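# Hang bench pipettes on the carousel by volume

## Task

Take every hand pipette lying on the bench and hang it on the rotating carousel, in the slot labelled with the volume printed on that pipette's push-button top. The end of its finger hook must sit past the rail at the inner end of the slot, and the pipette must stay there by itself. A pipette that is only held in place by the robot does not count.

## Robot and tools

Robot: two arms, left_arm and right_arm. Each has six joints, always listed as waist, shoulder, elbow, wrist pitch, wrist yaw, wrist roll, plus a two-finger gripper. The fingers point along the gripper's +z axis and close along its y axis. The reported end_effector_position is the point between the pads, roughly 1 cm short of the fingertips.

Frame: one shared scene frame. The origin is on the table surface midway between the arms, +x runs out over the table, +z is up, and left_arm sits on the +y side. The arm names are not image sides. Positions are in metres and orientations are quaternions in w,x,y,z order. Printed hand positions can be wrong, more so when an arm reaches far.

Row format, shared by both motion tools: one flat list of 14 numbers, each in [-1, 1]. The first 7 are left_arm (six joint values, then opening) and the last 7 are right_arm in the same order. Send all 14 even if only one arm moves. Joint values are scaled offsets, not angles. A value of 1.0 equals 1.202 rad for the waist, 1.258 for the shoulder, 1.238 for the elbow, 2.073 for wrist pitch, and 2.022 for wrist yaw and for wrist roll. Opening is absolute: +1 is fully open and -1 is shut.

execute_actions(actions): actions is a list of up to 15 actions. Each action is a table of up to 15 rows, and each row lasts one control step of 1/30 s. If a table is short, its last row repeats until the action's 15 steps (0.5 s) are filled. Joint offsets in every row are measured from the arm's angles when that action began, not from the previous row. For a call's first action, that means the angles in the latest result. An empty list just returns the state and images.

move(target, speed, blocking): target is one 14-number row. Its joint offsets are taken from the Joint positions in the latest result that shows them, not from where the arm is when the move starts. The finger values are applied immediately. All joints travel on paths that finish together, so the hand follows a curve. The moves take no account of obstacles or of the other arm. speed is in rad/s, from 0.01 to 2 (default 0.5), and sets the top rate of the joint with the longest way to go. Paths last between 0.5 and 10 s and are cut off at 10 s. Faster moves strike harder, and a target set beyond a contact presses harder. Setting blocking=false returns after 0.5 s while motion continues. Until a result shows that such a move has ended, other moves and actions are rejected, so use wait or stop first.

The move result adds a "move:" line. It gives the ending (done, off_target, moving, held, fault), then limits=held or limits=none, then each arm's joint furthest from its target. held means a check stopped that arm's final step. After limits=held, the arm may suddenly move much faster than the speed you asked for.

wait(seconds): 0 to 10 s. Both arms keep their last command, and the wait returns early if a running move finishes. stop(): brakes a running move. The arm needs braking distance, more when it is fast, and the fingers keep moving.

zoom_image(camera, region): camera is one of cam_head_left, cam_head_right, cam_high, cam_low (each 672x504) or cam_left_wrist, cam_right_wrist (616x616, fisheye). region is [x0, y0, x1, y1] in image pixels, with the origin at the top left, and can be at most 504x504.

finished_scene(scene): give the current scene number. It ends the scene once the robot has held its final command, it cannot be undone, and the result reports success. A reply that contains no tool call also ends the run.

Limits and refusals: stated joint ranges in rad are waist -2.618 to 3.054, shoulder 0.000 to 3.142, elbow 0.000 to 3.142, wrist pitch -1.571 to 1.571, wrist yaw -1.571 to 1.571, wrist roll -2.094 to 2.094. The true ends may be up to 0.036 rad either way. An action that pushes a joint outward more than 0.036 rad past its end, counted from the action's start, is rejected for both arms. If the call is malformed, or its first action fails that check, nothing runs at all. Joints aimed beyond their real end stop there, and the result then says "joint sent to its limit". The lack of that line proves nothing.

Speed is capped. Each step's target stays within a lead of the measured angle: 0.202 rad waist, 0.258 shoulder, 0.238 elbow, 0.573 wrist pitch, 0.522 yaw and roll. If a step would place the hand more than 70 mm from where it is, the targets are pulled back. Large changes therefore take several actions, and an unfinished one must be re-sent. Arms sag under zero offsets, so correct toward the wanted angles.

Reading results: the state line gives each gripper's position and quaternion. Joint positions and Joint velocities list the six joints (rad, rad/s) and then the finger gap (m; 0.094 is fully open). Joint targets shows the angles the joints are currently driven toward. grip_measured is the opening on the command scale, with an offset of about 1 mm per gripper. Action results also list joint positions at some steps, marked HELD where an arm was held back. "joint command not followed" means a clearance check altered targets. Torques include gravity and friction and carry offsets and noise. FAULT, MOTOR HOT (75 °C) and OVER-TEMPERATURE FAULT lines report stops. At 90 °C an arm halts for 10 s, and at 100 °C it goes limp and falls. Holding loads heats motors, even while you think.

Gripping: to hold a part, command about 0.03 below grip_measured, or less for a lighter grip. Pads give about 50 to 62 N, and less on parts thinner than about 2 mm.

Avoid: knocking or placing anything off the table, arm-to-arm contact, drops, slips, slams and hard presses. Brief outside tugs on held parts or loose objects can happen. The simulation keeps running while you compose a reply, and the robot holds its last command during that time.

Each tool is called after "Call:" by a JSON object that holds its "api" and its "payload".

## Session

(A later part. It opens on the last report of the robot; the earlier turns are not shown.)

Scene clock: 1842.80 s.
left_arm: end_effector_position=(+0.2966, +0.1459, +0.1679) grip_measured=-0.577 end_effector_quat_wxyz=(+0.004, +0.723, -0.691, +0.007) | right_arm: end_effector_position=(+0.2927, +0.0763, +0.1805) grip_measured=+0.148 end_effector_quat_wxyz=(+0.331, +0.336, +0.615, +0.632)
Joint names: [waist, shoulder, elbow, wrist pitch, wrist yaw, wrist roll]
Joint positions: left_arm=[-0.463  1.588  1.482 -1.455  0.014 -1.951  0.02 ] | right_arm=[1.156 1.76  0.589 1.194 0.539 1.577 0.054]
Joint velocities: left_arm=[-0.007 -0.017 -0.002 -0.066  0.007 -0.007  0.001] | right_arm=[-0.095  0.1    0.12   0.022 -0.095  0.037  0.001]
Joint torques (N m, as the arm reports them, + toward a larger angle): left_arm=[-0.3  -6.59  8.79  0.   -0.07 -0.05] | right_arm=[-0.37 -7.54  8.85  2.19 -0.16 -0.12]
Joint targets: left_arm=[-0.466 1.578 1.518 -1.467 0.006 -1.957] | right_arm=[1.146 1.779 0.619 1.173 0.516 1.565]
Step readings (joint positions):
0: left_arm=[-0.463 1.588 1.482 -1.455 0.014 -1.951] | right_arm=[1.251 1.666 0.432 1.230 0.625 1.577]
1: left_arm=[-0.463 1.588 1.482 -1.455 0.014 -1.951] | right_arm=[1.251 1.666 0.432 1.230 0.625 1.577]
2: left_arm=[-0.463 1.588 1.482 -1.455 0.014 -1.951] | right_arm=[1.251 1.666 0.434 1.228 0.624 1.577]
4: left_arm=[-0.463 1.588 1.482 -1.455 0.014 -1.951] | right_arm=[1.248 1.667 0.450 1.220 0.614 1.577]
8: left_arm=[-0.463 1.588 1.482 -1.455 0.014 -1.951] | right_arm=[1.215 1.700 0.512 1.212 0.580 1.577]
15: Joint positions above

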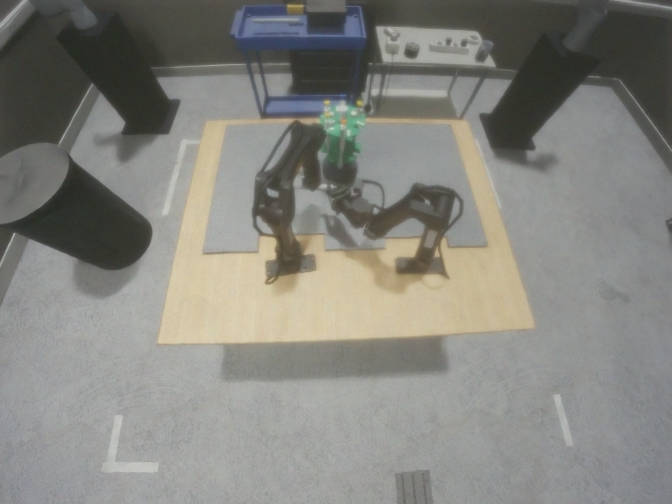

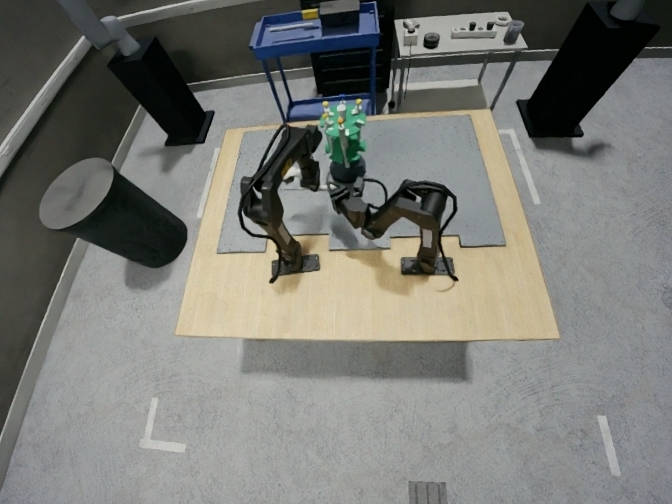

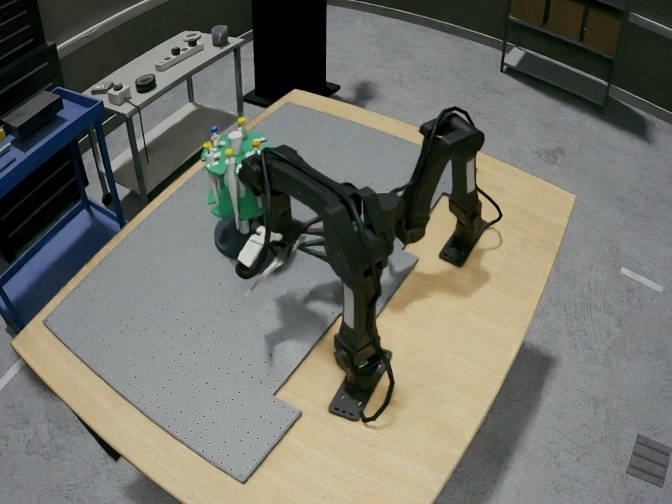

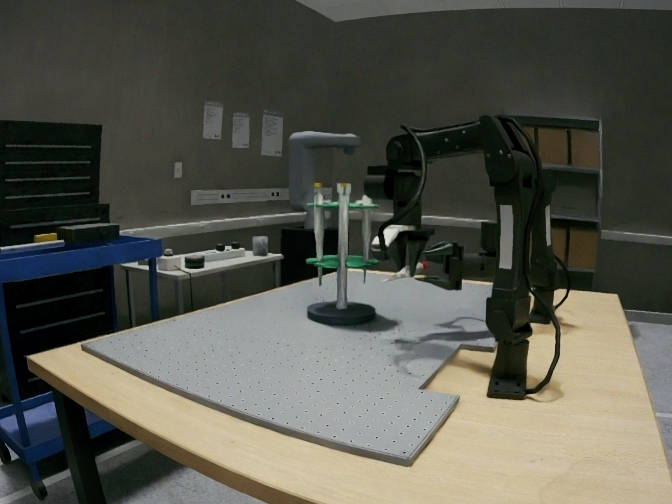

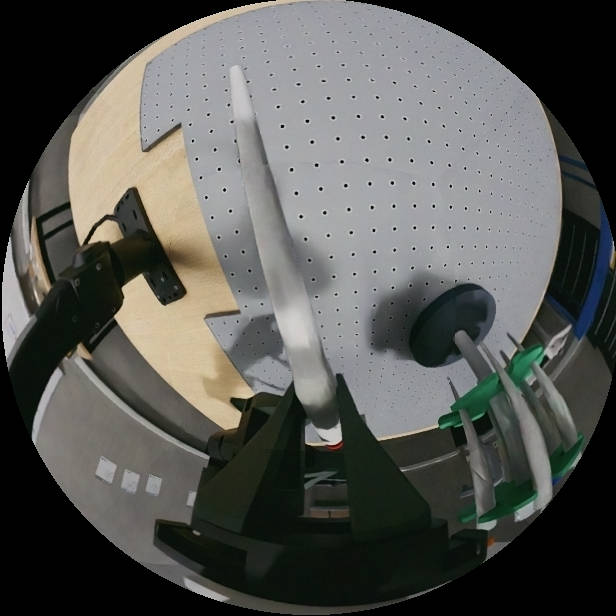

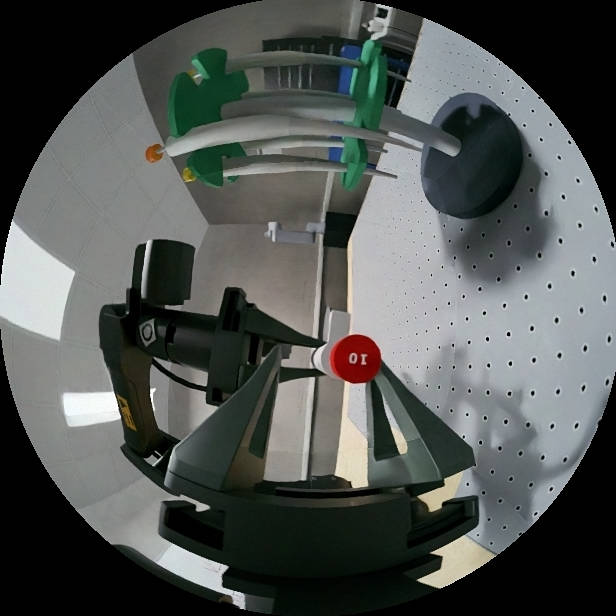

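Call:
{"api": "execute_actions", "payload": {"actions": []}}

Call:
{"api": "zoom_image", "payload": {"camera": "cam_right_wrist", "region": [260, 290, 400, 410]}}

Scene clock: 1845.90 s.
left_arm: end_effector_position=(+0.2966, +0.1459, +0.1679) grip_measured=-0.577 end_effector_quat_wxyz=(+0.004, +0.723, -0.691, +0.007) | right_arm: end_effector_position=(+0.2931, +0.0782, +0.1793) grip_measured=+0.148 end_effector_quat_wxyz=(+0.328, +0.333, +0.618, +0.632)
Joint names: [waist, shoulder, elbow, wrist pitch, wrist yaw, wrist roll]
Joint positions: left_arm=[-0.463  1.588  1.482 -1.455  0.014 -1.951  0.02 ] | right_arm=[1.153 1.764 0.593 1.188 0.527 1.577 0.054]
Joint velocities: left_arm=[-0.012 -0.007  0.007  0.007  0.022  0.007 -0.   ] | right_arm=[ 0.002 -0.022 -0.002 -0.051 -0.022  0.022 -0.001]
Joint torques (N m, as the arm reports them, + toward a larger angle): left_arm=[-0.29 -6.6   8.8   0.   -0.07 -0.05] | right_arm=[-0.7  -7.36  9.21  2.17 -0.13 -0.11]
Joint targets: left_arm=[-0.466 1.578 1.518 -1.467 0.006 -1.957] | right_arm=[1.146 1.779 0.619 1.173 0.516 1.565]

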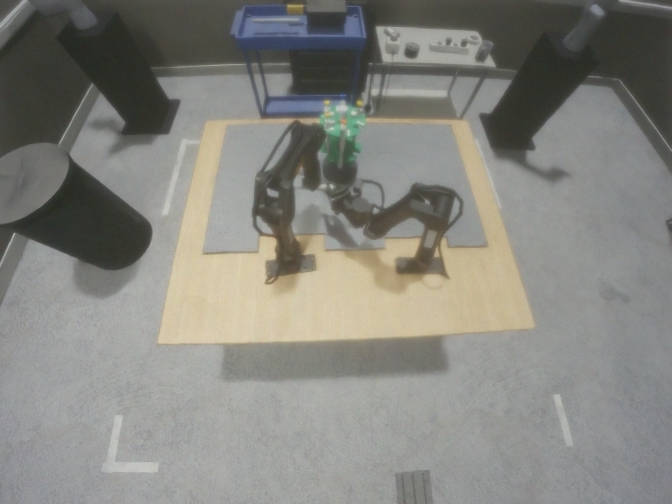

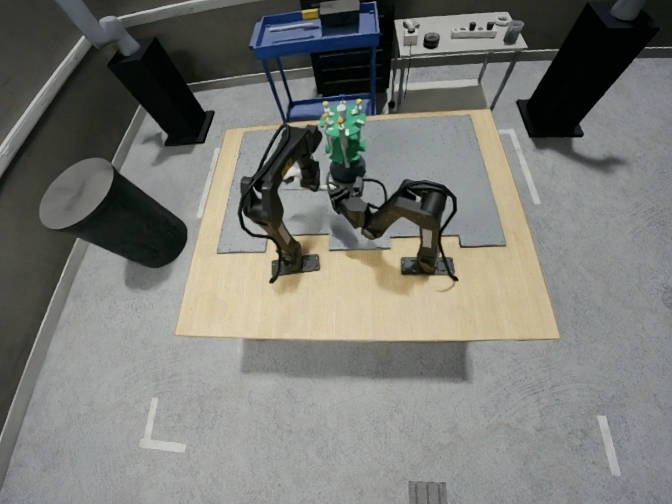

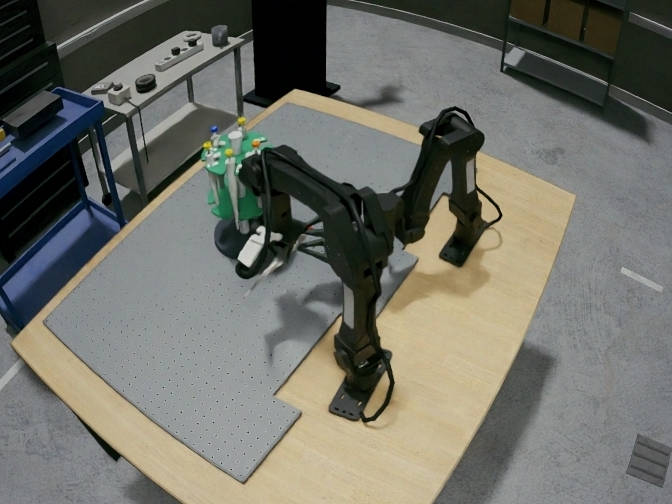

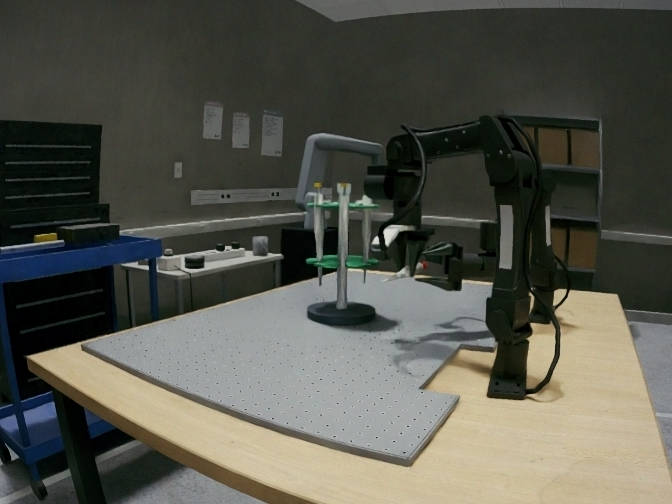

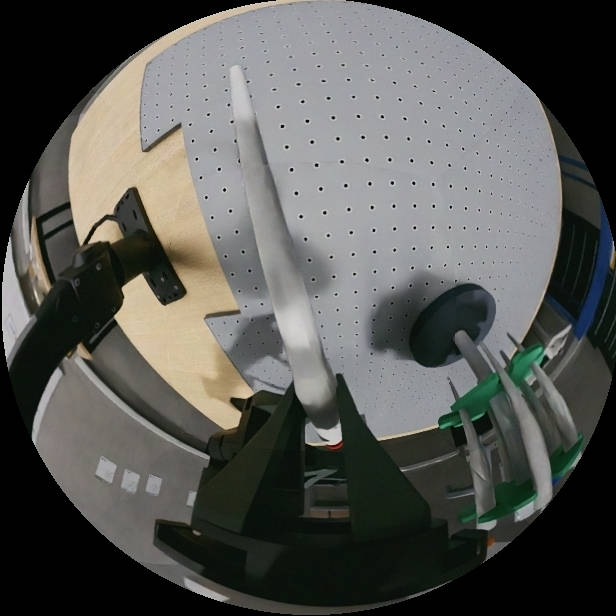

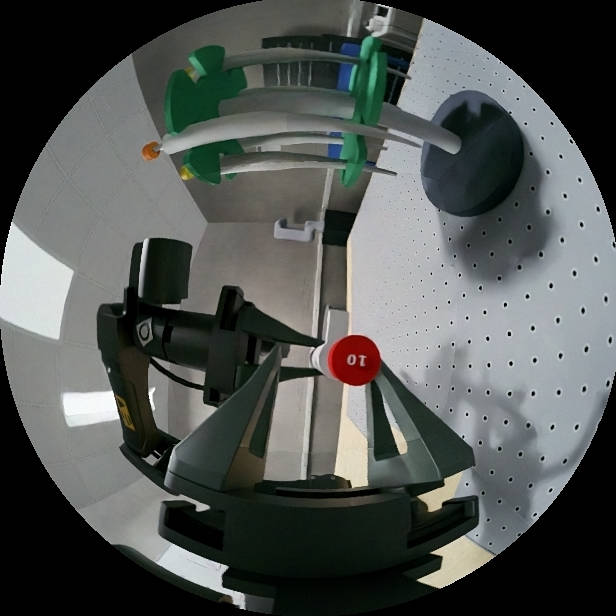

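Region (260, 290, 400, 410) of cam_right_wrist's 616x616 image, scaled by 3.600, with more detail than that image has; it fills the top 432 rows of this view, and the rest is white.

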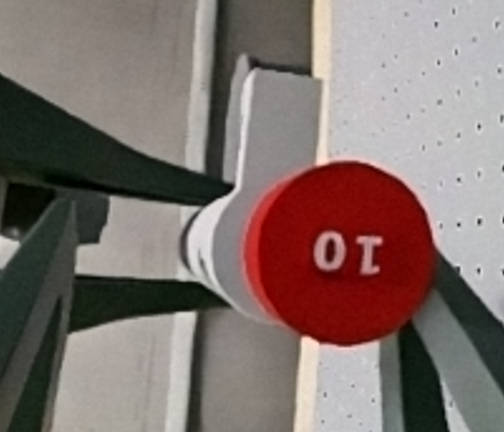

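Call:
{"api": "execute_actions", "payload": {"actions": [[[0.002,-0.008,0.029,-0.006,-0.004,-0.003,-0.615, -0.003,0.008,0.018,-0.01,-0.003,-0.006,0.15],[0.005,-0.008,0.029,-0.006,-0.004,-0.003,-0.615, -0.003,0.008,0.018,-0.013,-0.003,-0.006,0.15],[0.008,-0.008,0.029,-0.006,-0.004,-0.003,-0.615, -0.003,0.008,0.018,-0.016,-0.003,-0.006,0.15],[0.01,-0.008,0.029,-0.006,-0.004,-0.003,-0.615, -0.003,0.008,0.018,-0.0185,-0.003,-0.006,0.12],[0.012,-0.008,0.029,-0.006,-0.004,-0.003,-0.615, -0.003,0.008,0.018,-0.0185,-0.003,-0.006,0.09],[0.014,-0.008,0.029,-0.006,-0.004,-0.003,-0.615, -0.003,0.008,0.018,-0.0185,-0.003,-0.006,0.05],[0.014,-0.008,0.029,-0.006,-0.004,-0.003,-0.615, -0.003,0.008,0.018,-0.0185,-0.003,-0.006,0.01],[0.014,-0.008,0.029,-0.006,-0.004,-0.003,-0.615, -0.003,0.008,0.018,-0.0185,-0.003,-0.006,-0.03],[0.014,-0.008,0.029,-0.006,-0.004,-0.003,-0.615, -0.003,0.008,0.018,-0.0185,-0.003,-0.006,-0.07],[0.014,-0.008,0.029,-0.006,-0.004,-0.003,-0.615, -0.003,0.008,0.018,-0.0185,-0.003,-0.006,-0.11],[0.014,-0.008,0.029,-0.006,-0.004,-0.003,-0.615, -0.003,0.008,0.018,-0.0185,-0.003,-0.006,-0.15],[0.014,-0.008,0.029,-0.006,-0.004,-0.003,-0.615, -0.003,0.008,0.018,-0.0185,-0.003,-0.006,-0.19],[0.014,-0.008,0.029,-0.006,-0.004,-0.003,-0.615, -0.003,0.008,0.018,-0.0185,-0.003,-0.006,-0.22]]]}}

Call:
{"api": "zoom_image", "payload": {"camera": "cam_right_wrist", "region": [260, 290, 400, 410]}}

Scene clock: 1888.67 s.
left_arm: end_effector_position=(+0.2972, +0.1478, +0.1679) grip_measured=-0.577 end_effector_quat_wxyz=(+0.004, +0.725, -0.688, +0.007) | right_arm: end_effector_position=(+0.2931, +0.0782, +0.1743) grip_measured=-0.216 end_effector_quat_wxyz=(+0.329, +0.332, +0.626, +0.624)
Joint names: [waist, shoulder, elbow, wrist pitch, wrist yaw, wrist roll]
Joint positions: left_arm=[-0.455  1.588  1.482 -1.455  0.014 -1.951  0.02 ] | right_arm=[1.153 1.764 0.593 1.166 0.527 1.577 0.037]
Joint velocities: left_arm=[-0.017 -0.002  0.007  0.007 -0.022 -0.007 -0.   ] | right_arm=[ 0.007  0.012  0.012 -0.051 -0.051  0.007 -0.001]
Joint torques (N m, as the arm reports them, + toward a larger angle): left_arm=[ 0.84 -6.6   8.79  0.   -0.07 -0.05] | right_arm=[-0.34 -7.93  8.72  2.17 -0.09 -0.11]
Joint targets: left_arm=[-0.446 1.578 1.518 -1.467 0.006 -1.957] | right_arm=[1.149 1.774 0.615 1.150 0.520 1.565]
Step readings (joint positions):
0: left_arm=[-0.463 1.588 1.482 -1.455 0.014 -1.951] | right_arm=[1.153 1.764 0.593 1.188 0.527 1.577]
1: left_arm=[-0.463 1.588 1.482 -1.455 0.014 -1.951] | right_arm=[1.153 1.764 0.593 1.188 0.527 1.577]
2: left_arm=[-0.463 1.588 1.482 -1.455 0.014 -1.951] | right_arm=[1.153 1.764 0.593 1.186 0.527 1.577]
4: left_arm=[-0.463 1.588 1.482 -1.455 0.014 -1.951] | right_arm=[1.153 1.764 0.593 1.181 0.527 1.577]
8: left_arm=[-0.457 1.588 1.482 -1.455 0.014 -1.951] | right_arm=[1.153 1.764 0.593 1.171 0.527 1.577]
15: Joint positions above

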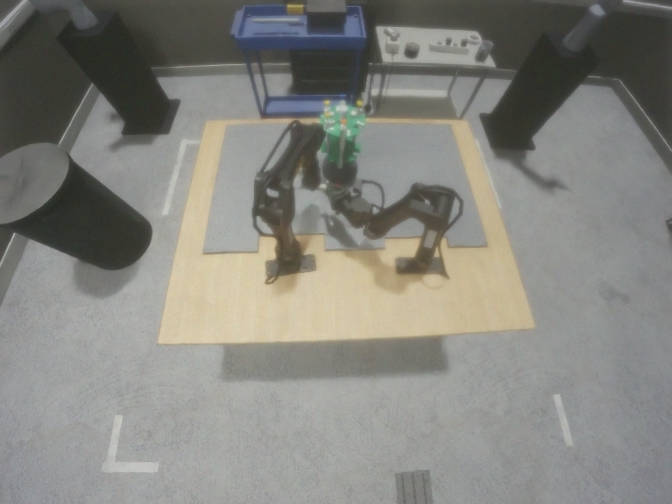

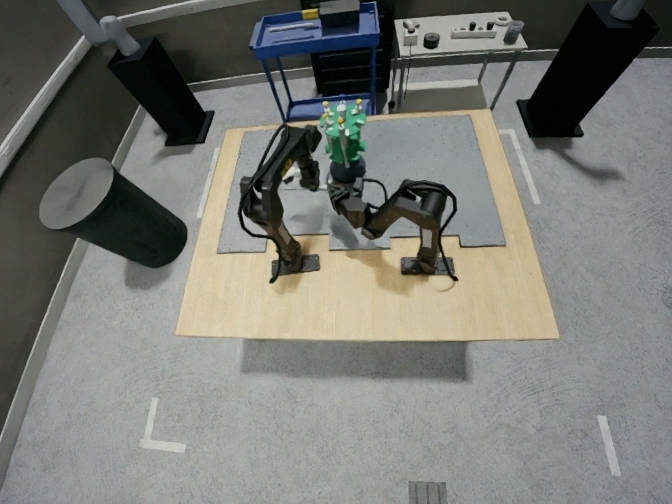

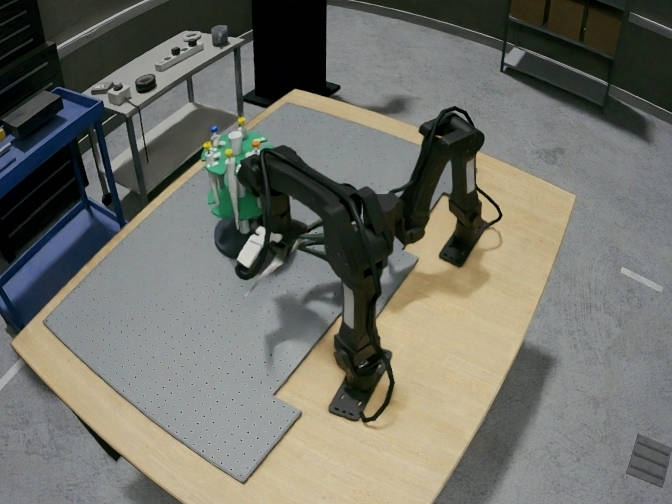

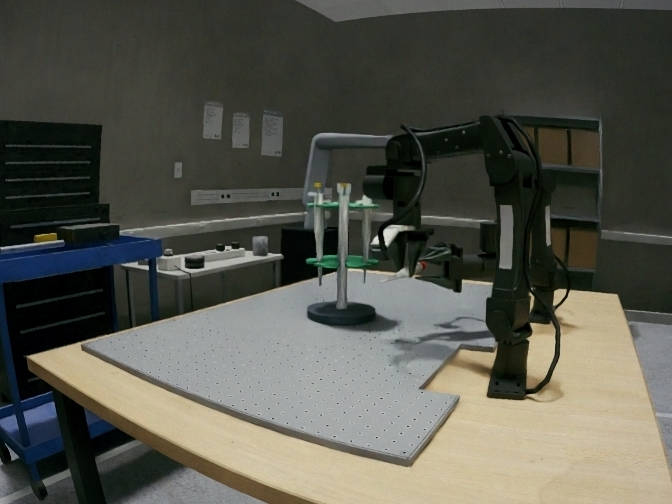

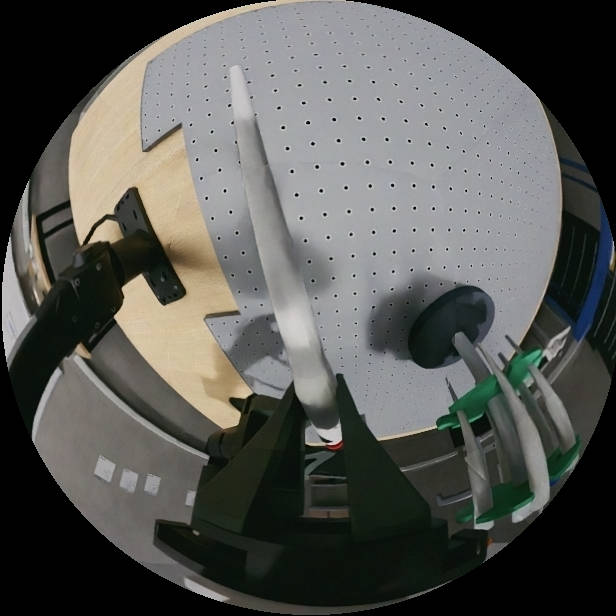

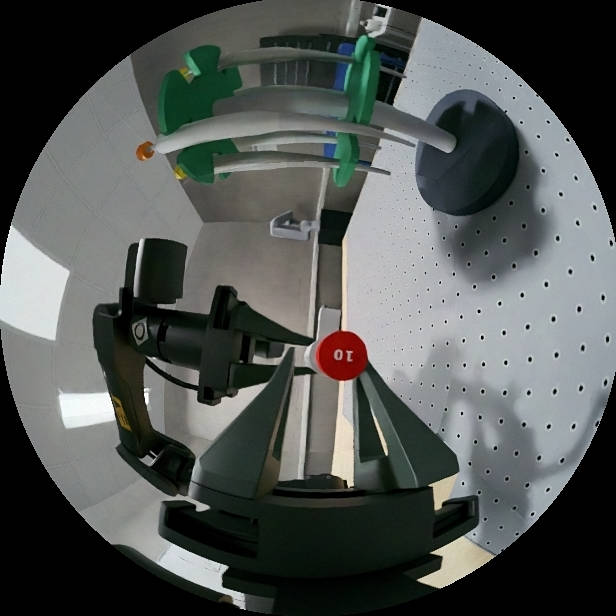

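Region (260, 290, 400, 410) of cam_right_wrist's 616x616 image, scaled by 3.600, with more detail than that image has; it fills the top 432 rows of this view, and the rest is white.

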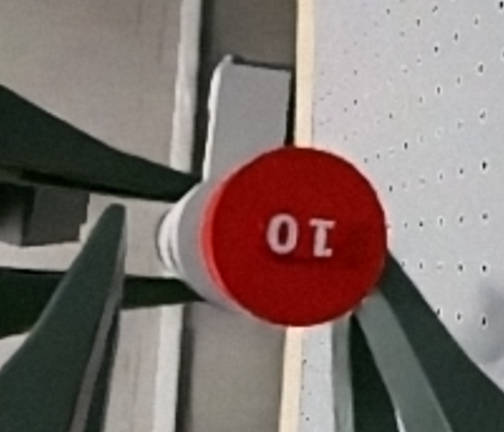

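Call:
{"api": "execute_actions", "payload": {"actions": [[[0.004,-0.008,0.029,-0.012,-0.004,-0.003,-0.615, -0.003,0.008,0.018,-0.007,-0.003,-0.006,-0.25],[0.004,-0.008,0.029,-0.016,-0.004,-0.003,-0.615, -0.003,0.008,0.018,-0.007,-0.003,-0.006,-0.29],[0.004,-0.008,0.029,-0.016,-0.004,-0.003,-0.615, -0.003,0.008,0.018,-0.007,-0.003,-0.006,-0.33],[0.004,-0.008,0.029,-0.016,-0.004,-0.003,-0.615, -0.003,0.008,0.018,-0.007,-0.003,-0.006,-0.37],[0.004,-0.008,0.029,-0.015,-0.004,-0.003,-0.615, -0.003,0.008,0.018,-0.007,-0.003,-0.006,-0.4],[0.004,-0.008,0.029,-0.014,-0.004,-0.003,-0.615, -0.003,0.008,0.018,-0.007,-0.003,-0.006,-0.43],[0.004,-0.008,0.029,-0.014,-0.004,-0.003,-0.615, -0.003,0.008,0.018,-0.007,-0.003,-0.006,-0.46],[0.004,-0.008,0.029,-0.014,-0.004,-0.003,-0.615, -0.003,0.008,0.018,-0.007,-0.003,-0.006,-0.485],[0.004,-0.008,0.029,-0.014,-0.004,-0.003,-0.615, -0.003,0.008,0.018,-0.007,-0.003,-0.006,-0.51],[0.004,-0.008,0.029,-0.014,-0.004,-0.003,-0.615, -0.003,0.008,0.018,-0.007,-0.003,-0.006,-0.53],[0.004,-0.008,0.029,-0.014,-0.004,-0.003,-0.615, -0.003,0.008,0.018,-0.007,-0.003,-0.006,-0.55],[0.004,-0.008,0.029,-0.012,-0.004,-0.003,-0.615, -0.003,0.008,0.018,-0.007,-0.003,-0.006,-0.57],[0.004,-0.008,0.029,-0.012,-0.004,-0.003,-0.615, -0.003,0.008,0.018,-0.007,-0.003,-0.006,-0.585],[0.004,-0.008,0.029,-0.012,-0.004,-0.003,-0.615, -0.003,0.008,0.018,-0.007,-0.003,-0.006,-0.6],[0.004,-0.008,0.029,-0.012,-0.004,-0.003,-0.615, -0.003,0.008,0.018,-0.007,-0.003,-0.006,-0.615]]]}}

Call:
{"api": "zoom_image", "payload": {"camera": "cam_right_wrist", "region": [260, 290, 400, 410]}}

Scene clock: 1910.73 s.
left_arm: end_effector_position=(+0.2948, +0.1487, +0.1679) grip_measured=-0.577 end_effector_quat_wxyz=(+0.007, +0.725, -0.688, +0.003) | right_arm: end_effector_position=(+0.2931, +0.0782, +0.1746) grip_measured=-0.566 end_effector_quat_wxyz=(+0.329, +0.332, +0.625, +0.625)
Joint names: [waist, shoulder, elbow, wrist pitch, wrist yaw, wrist roll]
Joint positions: left_arm=[-0.455  1.588  1.482 -1.465  0.014 -1.951  0.02 ] | right_arm=[1.153 1.764 0.593 1.167 0.527 1.577 0.02 ]
Joint velocities: left_arm=[-0.007 -0.002  0.012  0.022 -0.066 -0.066  0.   ] | right_arm=[-0.017 -0.007  0.017 -0.007 -0.022 -0.022  0.001]
Joint torques (N m, as the arm reports them, + toward a larger angle): left_arm=[ 0.42 -6.58  8.78 -0.03 -0.07 -0.05] | right_arm=[-0.3  -7.91  8.78  2.17 -0.06 -0.12]
Joint targets: left_arm=[-0.451 1.578 1.518 -1.480 0.006 -1.957] | right_arm=[1.149 1.774 0.615 1.152 0.520 1.565]
Step readings (joint positions):
0: left_arm=[-0.455 1.588 1.482 -1.455 0.014 -1.951] | right_arm=[1.153 1.764 0.593 1.165 0.527 1.577]
1: left_arm=[-0.455 1.588 1.482 -1.455 0.014 -1.951] | right_arm=[1.153 1.764 0.593 1.165 0.527 1.577]
2: left_arm=[-0.455 1.588 1.482 -1.457 0.014 -1.951] | right_arm=[1.153 1.764 0.593 1.165 0.527 1.577]
4: left_arm=[-0.455 1.588 1.482 -1.462 0.014 -1.951] | right_arm=[1.153 1.764 0.593 1.165 0.527 1.577]
8: left_arm=[-0.455 1.588 1.482 -1.465 0.014 -1.951] | right_arm=[1.153 1.764 0.593 1.165 0.527 1.577]
15: Joint positions above

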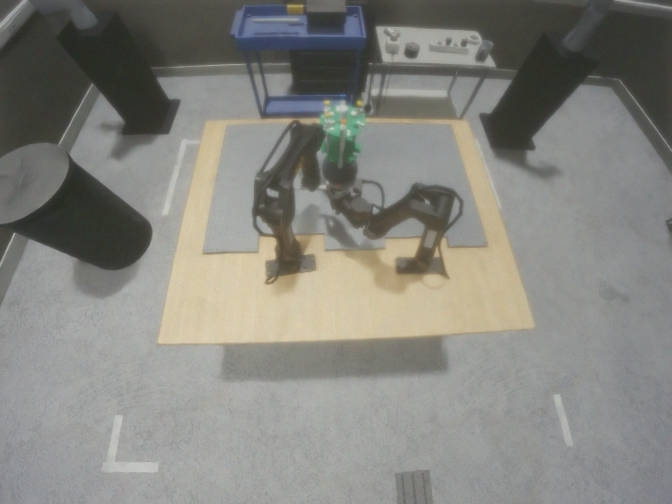

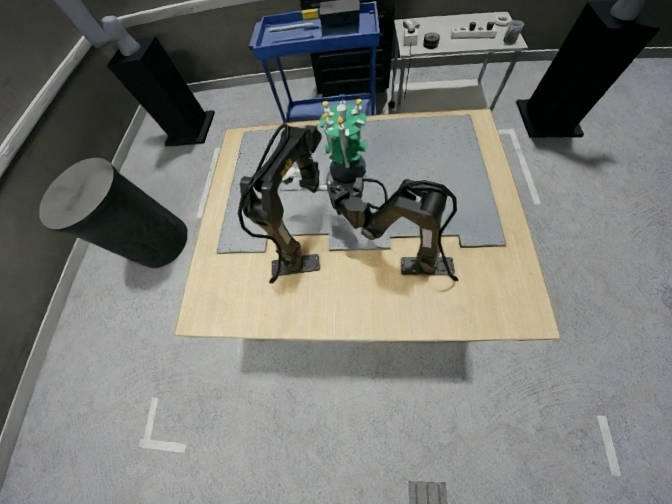

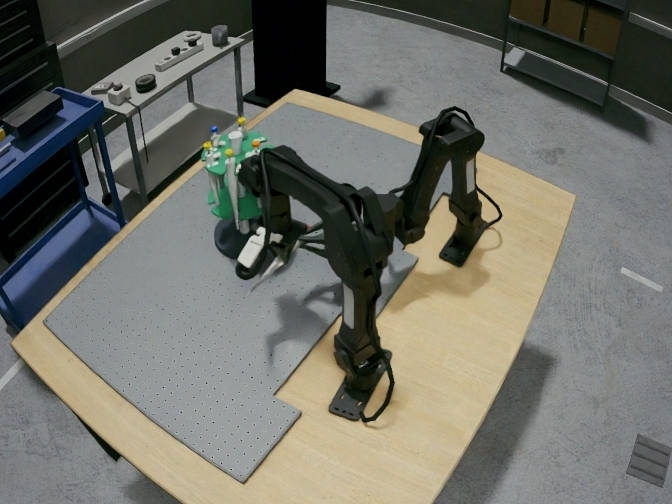

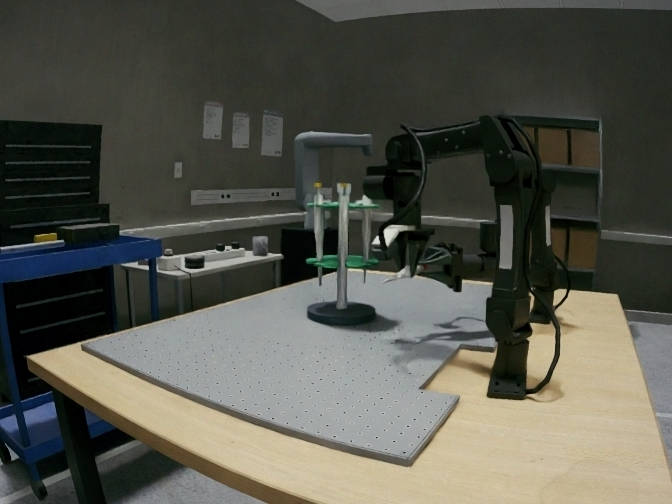

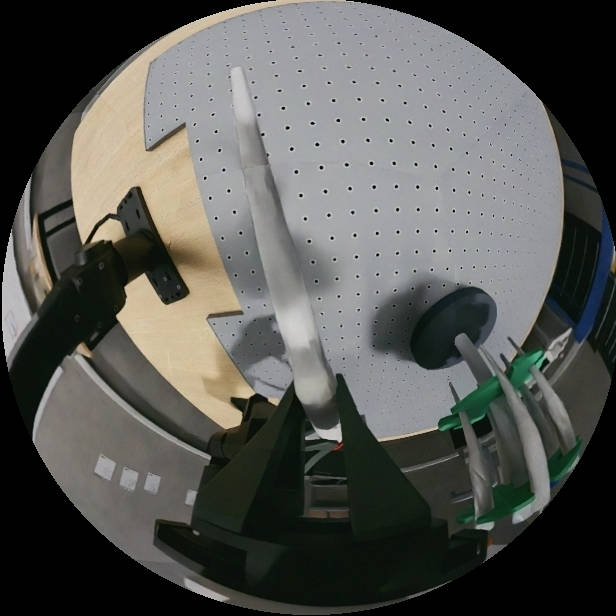

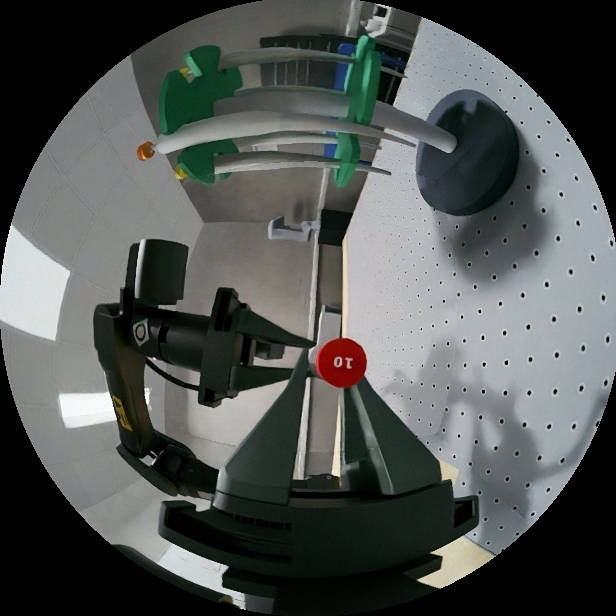

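Region (260, 290, 400, 410) of cam_right_wrist's 616x616 image, scaled by 3.600, with more detail than that image has; it fills the top 432 rows of this view, and the rest is white.

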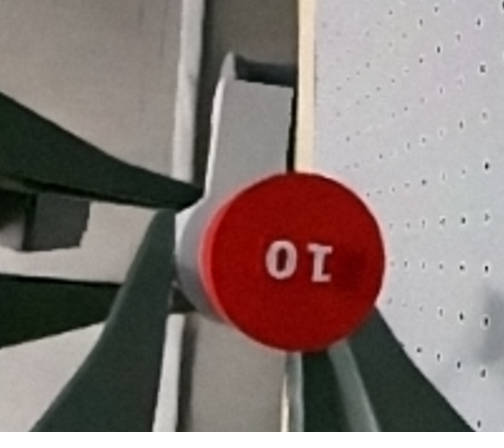

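Call:
{"api": "execute_actions", "payload": {"actions": [[[0.002,-0.008,0.029,-0.004,-0.002,-0.002,-0.56, -0.003,0.004,0.018,0.002,-0.002,-0.003,-0.615],[0.002,-0.008,0.029,-0.004,-0.002,-0.002,-0.5, -0.003,0.004,0.018,0.002,-0.002,-0.003,-0.615],[0.002,-0.008,0.029,-0.004,-0.002,-0.002,-0.4, -0.003,0.004,0.018,0.002,-0.002,-0.003,-0.615],[0.002,-0.008,0.032,-0.008,-0.002,-0.002,-0.28, -0.003,0.004,0.018,0.002,-0.002,-0.003,-0.615],[0.002,-0.008,0.04,-0.015,-0.002,-0.002,-0.14, -0.003,0.004,0.018,0.002,-0.002,-0.003,-0.615],[0.002,-0.008,0.052,-0.023,-0.002,-0.002,0.0, -0.003,0.004,0.018,0.002,-0.002,-0.003,-0.615],[0.002,-0.008,0.068,-0.031,-0.002,-0.002,0.1, -0.003,0.004,0.018,0.002,-0.002,-0.003,-0.615],[0.002,-0.008,0.087,-0.038,-0.002,-0.002,0.15, -0.003,0.004,0.018,0.002,-0.002,-0.003,-0.615],[0.002,-0.008,0.107,-0.043,-0.002,-0.002,0.15, -0.003,0.004,0.018,0.002,-0.002,-0.003,-0.615],[0.002,-0.008,0.127,-0.045,-0.002,-0.002,0.15, -0.003,0.004,0.018,0.002,-0.002,-0.003,-0.615],[0.006,-0.008,0.146,-0.045,-0.002,-0.002,0.15, -0.003,0.004,0.018,0.002,-0.002,-0.003,-0.615],[0.015,-0.008,0.162,-0.045,-0.002,-0.002,0.15, -0.003,0.004,0.018,0.002,-0.002,-0.003,-0.615],[0.028,-0.008,0.175,-0.045,-0.002,-0.002,0.15, -0.003,0.004,0.018,0.002,-0.002,-0.003,-0.615],[0.04,-0.008,0.183,-0.045,-0.002,-0.002,0.15, -0.003,0.004,0.018,0.002,-0.002,-0.003,-0.615],[0.05,-0.008,0.187,-0.045,-0.002,-0.002,0.15, -0.003,0.004,0.018,0.002,-0.002,-0.003,-0.615]]]}}

Scene clock: 1985.30 s.
left_arm: end_effector_position=(+0.3155, +0.1484, +0.2147) grip_measured=+0.149 end_effector_quat_wxyz=(-0.018, +0.731, -0.679, +0.058) | right_arm: end_effector_position=(+0.2931, +0.0782, +0.1744) grip_measured=-0.566 end_effector_quat_wxyz=(+0.328, +0.333, +0.626, +0.625)
Joint names: [waist, shoulder, elbow, wrist pitch, wrist yaw, wrist roll]
Joint positions: left_arm=[-0.432  1.588  1.666 -1.527  0.017 -1.951  0.054] | right_arm=[1.153 1.764 0.593 1.166 0.527 1.578 0.02 ]
Joint velocities: left_arm=[ 0.344  0.022  0.398 -0.007  0.051 -0.022 -0.001] | right_arm=[ 0.007  0.017  0.012 -0.066  0.022  0.051 -0.001]
Joint torques (N m, as the arm reports them, + toward a larger angle): left_arm=[ 1.27 -6.54  7.87  0.05 -0.06 -0.03] | right_arm=[-0.31 -8.34  8.83  2.44 -0.04 -0.06]
Joint targets: left_arm=[-0.395 1.578 1.714 -1.559 0.010 -1.955] | right_arm=[1.149 1.769 0.615 1.171 0.523 1.571]
Step readings (joint positions):
0: left_arm=[-0.455 1.588 1.482 -1.465 0.014 -1.951] | right_arm=[1.153 1.764 0.593 1.167 0.527 1.577]
1: left_arm=[-0.455 1.588 1.482 -1.465 0.015 -1.951] | right_arm=[1.153 1.764 0.593 1.168 0.527 1.578]
2: left_arm=[-0.455 1.588 1.482 -1.465 0.015 -1.951] | right_arm=[1.153 1.764 0.593 1.169 0.527 1.578]
4: left_arm=[-0.455 1.588 1.482 -1.465 0.015 -1.951] | right_arm=[1.153 1.764 0.593 1.167 0.527 1.578]
8: left_arm=[-0.455 1.588 1.510 -1.490 0.015 -1.951] | right_arm=[1.153 1.764 0.593 1.166 0.527 1.578]
15: Joint positions above

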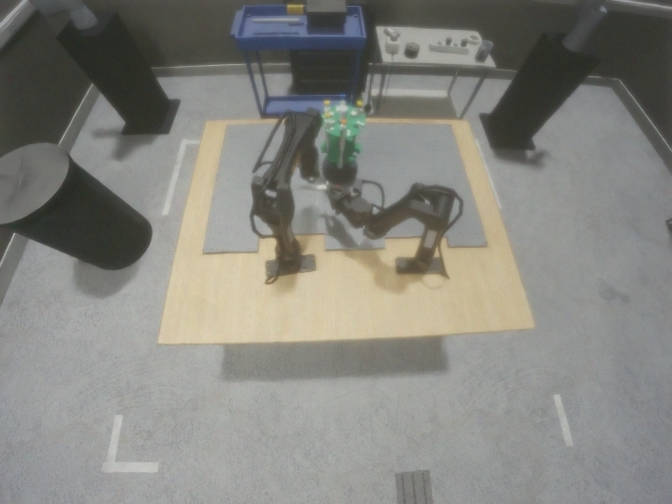

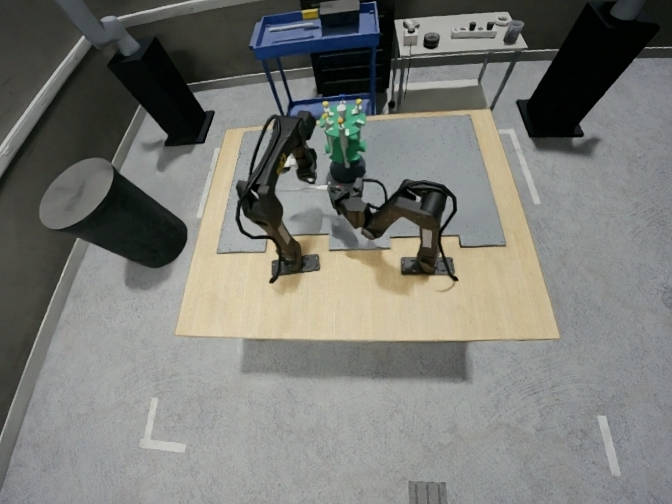

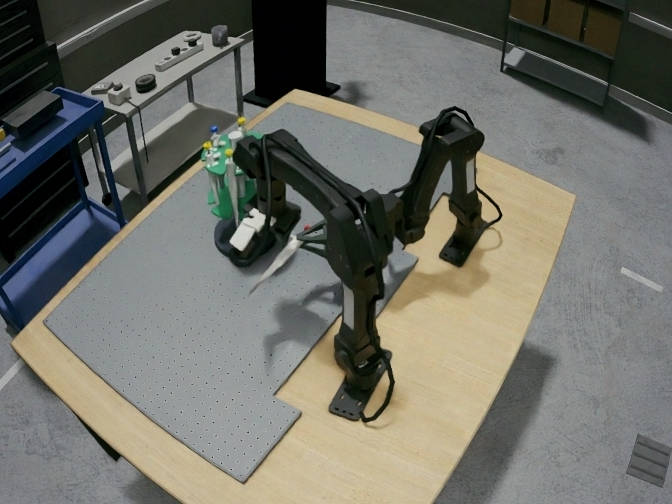

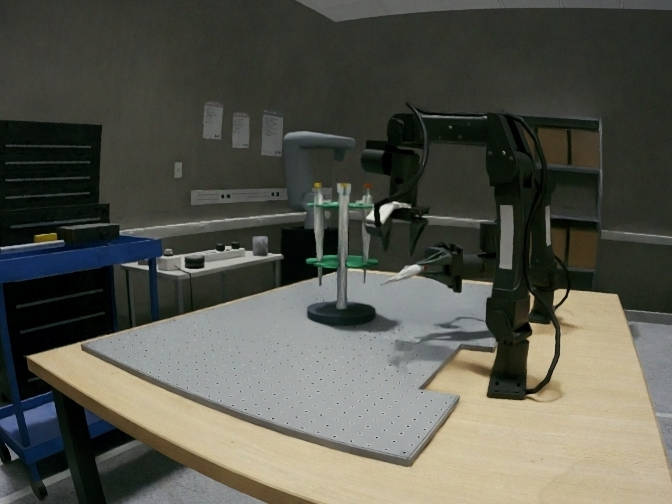

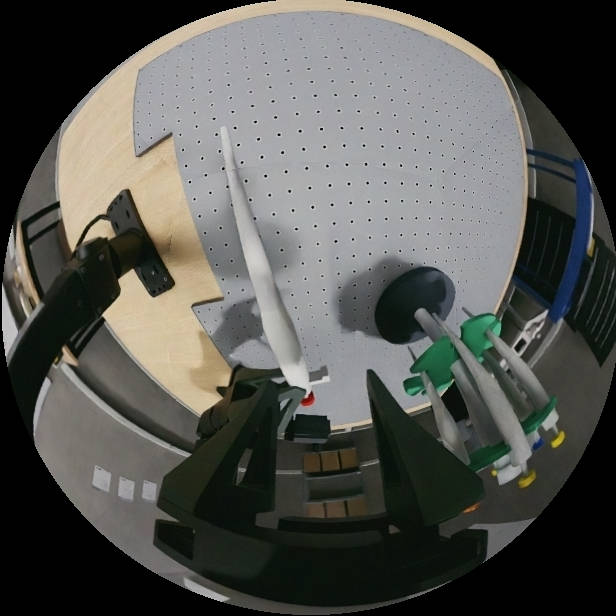

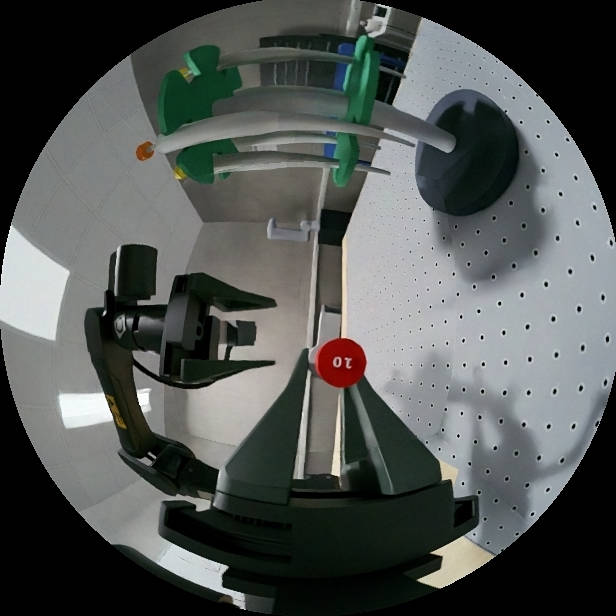

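Call:
{"api": "move", "payload": {"target": [1.0,-0.547,-0.376,0.085,0,0,0.15, -0.169,-0.512,0.434,-0.755,-0.409,-0.6815,-0.615], "speed": 1.6}}

Scene clock: 2003.07 s.
left_arm: end_effector_position=(+0.1612, +0.3886, +0.2393) grip_measured=+0.149 end_effector_quat_wxyz=(-0.208, +0.957, -0.149, +0.134) | right_arm: end_effector_position=(+0.2033, +0.0456, +0.3066) grip_measured=-0.565 end_effector_quat_wxyz=(+0.381, -0.367, +0.755, +0.387)
Joint names: [waist, shoulder, elbow, wrist pitch, wrist yaw, wrist roll]
Joint positions: left_arm=[ 0.76   0.919  1.215 -1.367  0.02  -1.951  0.054] | right_arm=[ 0.96   1.139  1.104 -0.406 -0.284  0.208  0.02 ]
Joint velocities: left_arm=[-0.022 -0.017 -0.002 -0.066 -0.007 -0.007 -0.001] | right_arm=[-0.002 -0.007 -0.012  0.007  0.037  0.007 -0.001]
Joint torques (N m, as the arm reports them, + toward a larger angle): left_arm=[ 0.9  -1.69  4.94  0.99 -0.02 -0.01] | right_arm=[-0.88 -6.17 11.7   2.43 -0.29 -0.08]
Joint targets: left_arm=[0.770 0.900 1.200 -1.351 0.017 -1.951] | right_arm=[0.950 1.120 1.130 -0.399 -0.301 0.200]
move: off_target (right_arm); limits=none; left_arm: farthest joint: the shoulder, 0.019 radians from its target (0.688 radians at the start); right_arm: farthest joint: the elbow, 0.026 radians from its target (0.538 radians at the start)

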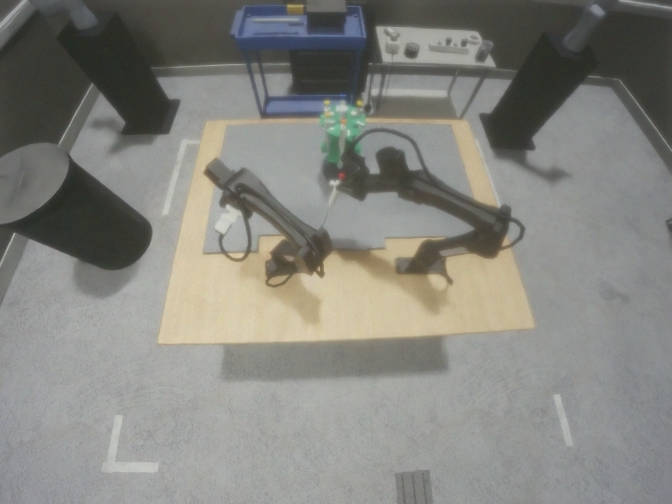

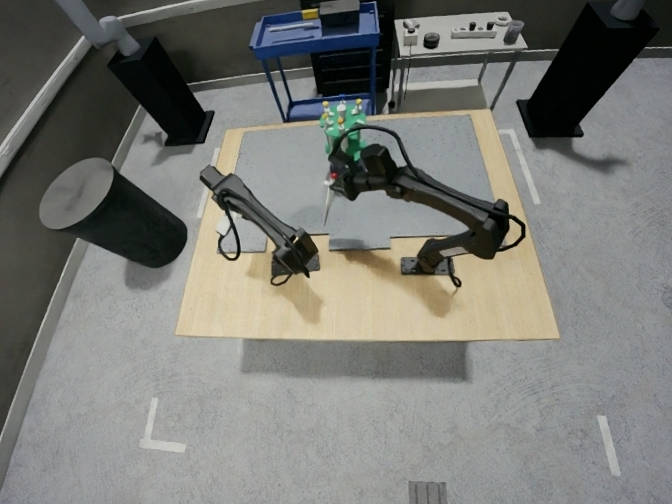

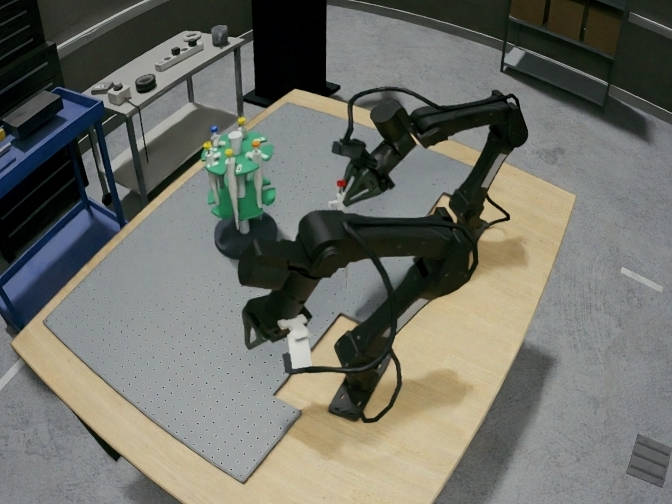

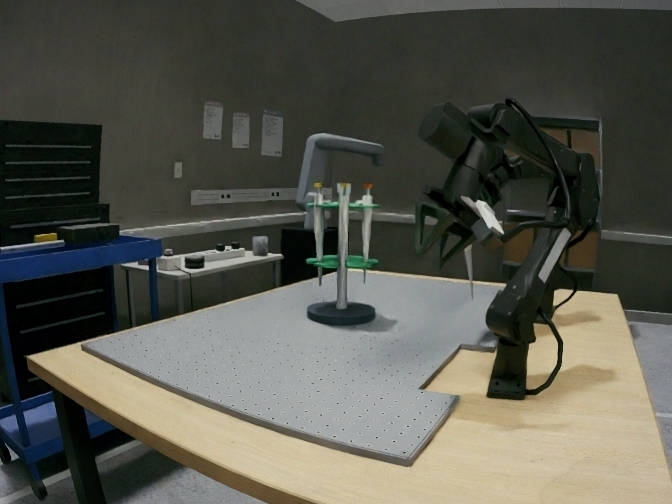

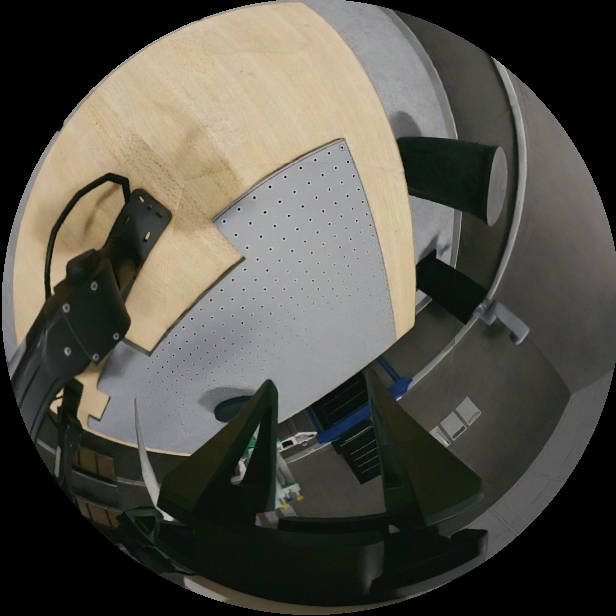

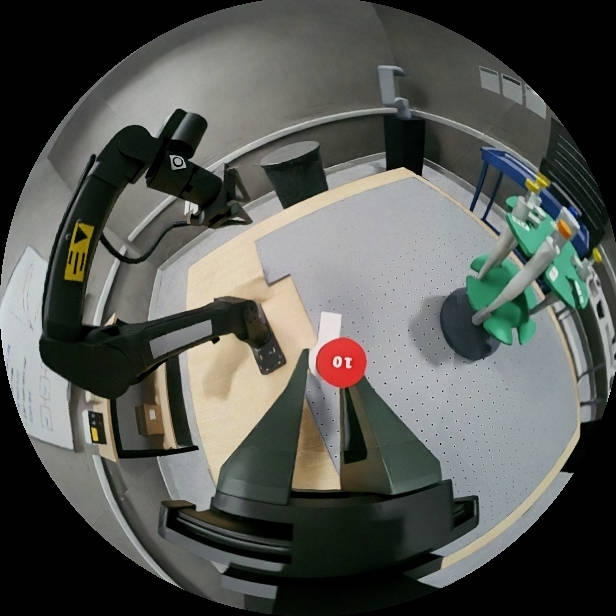

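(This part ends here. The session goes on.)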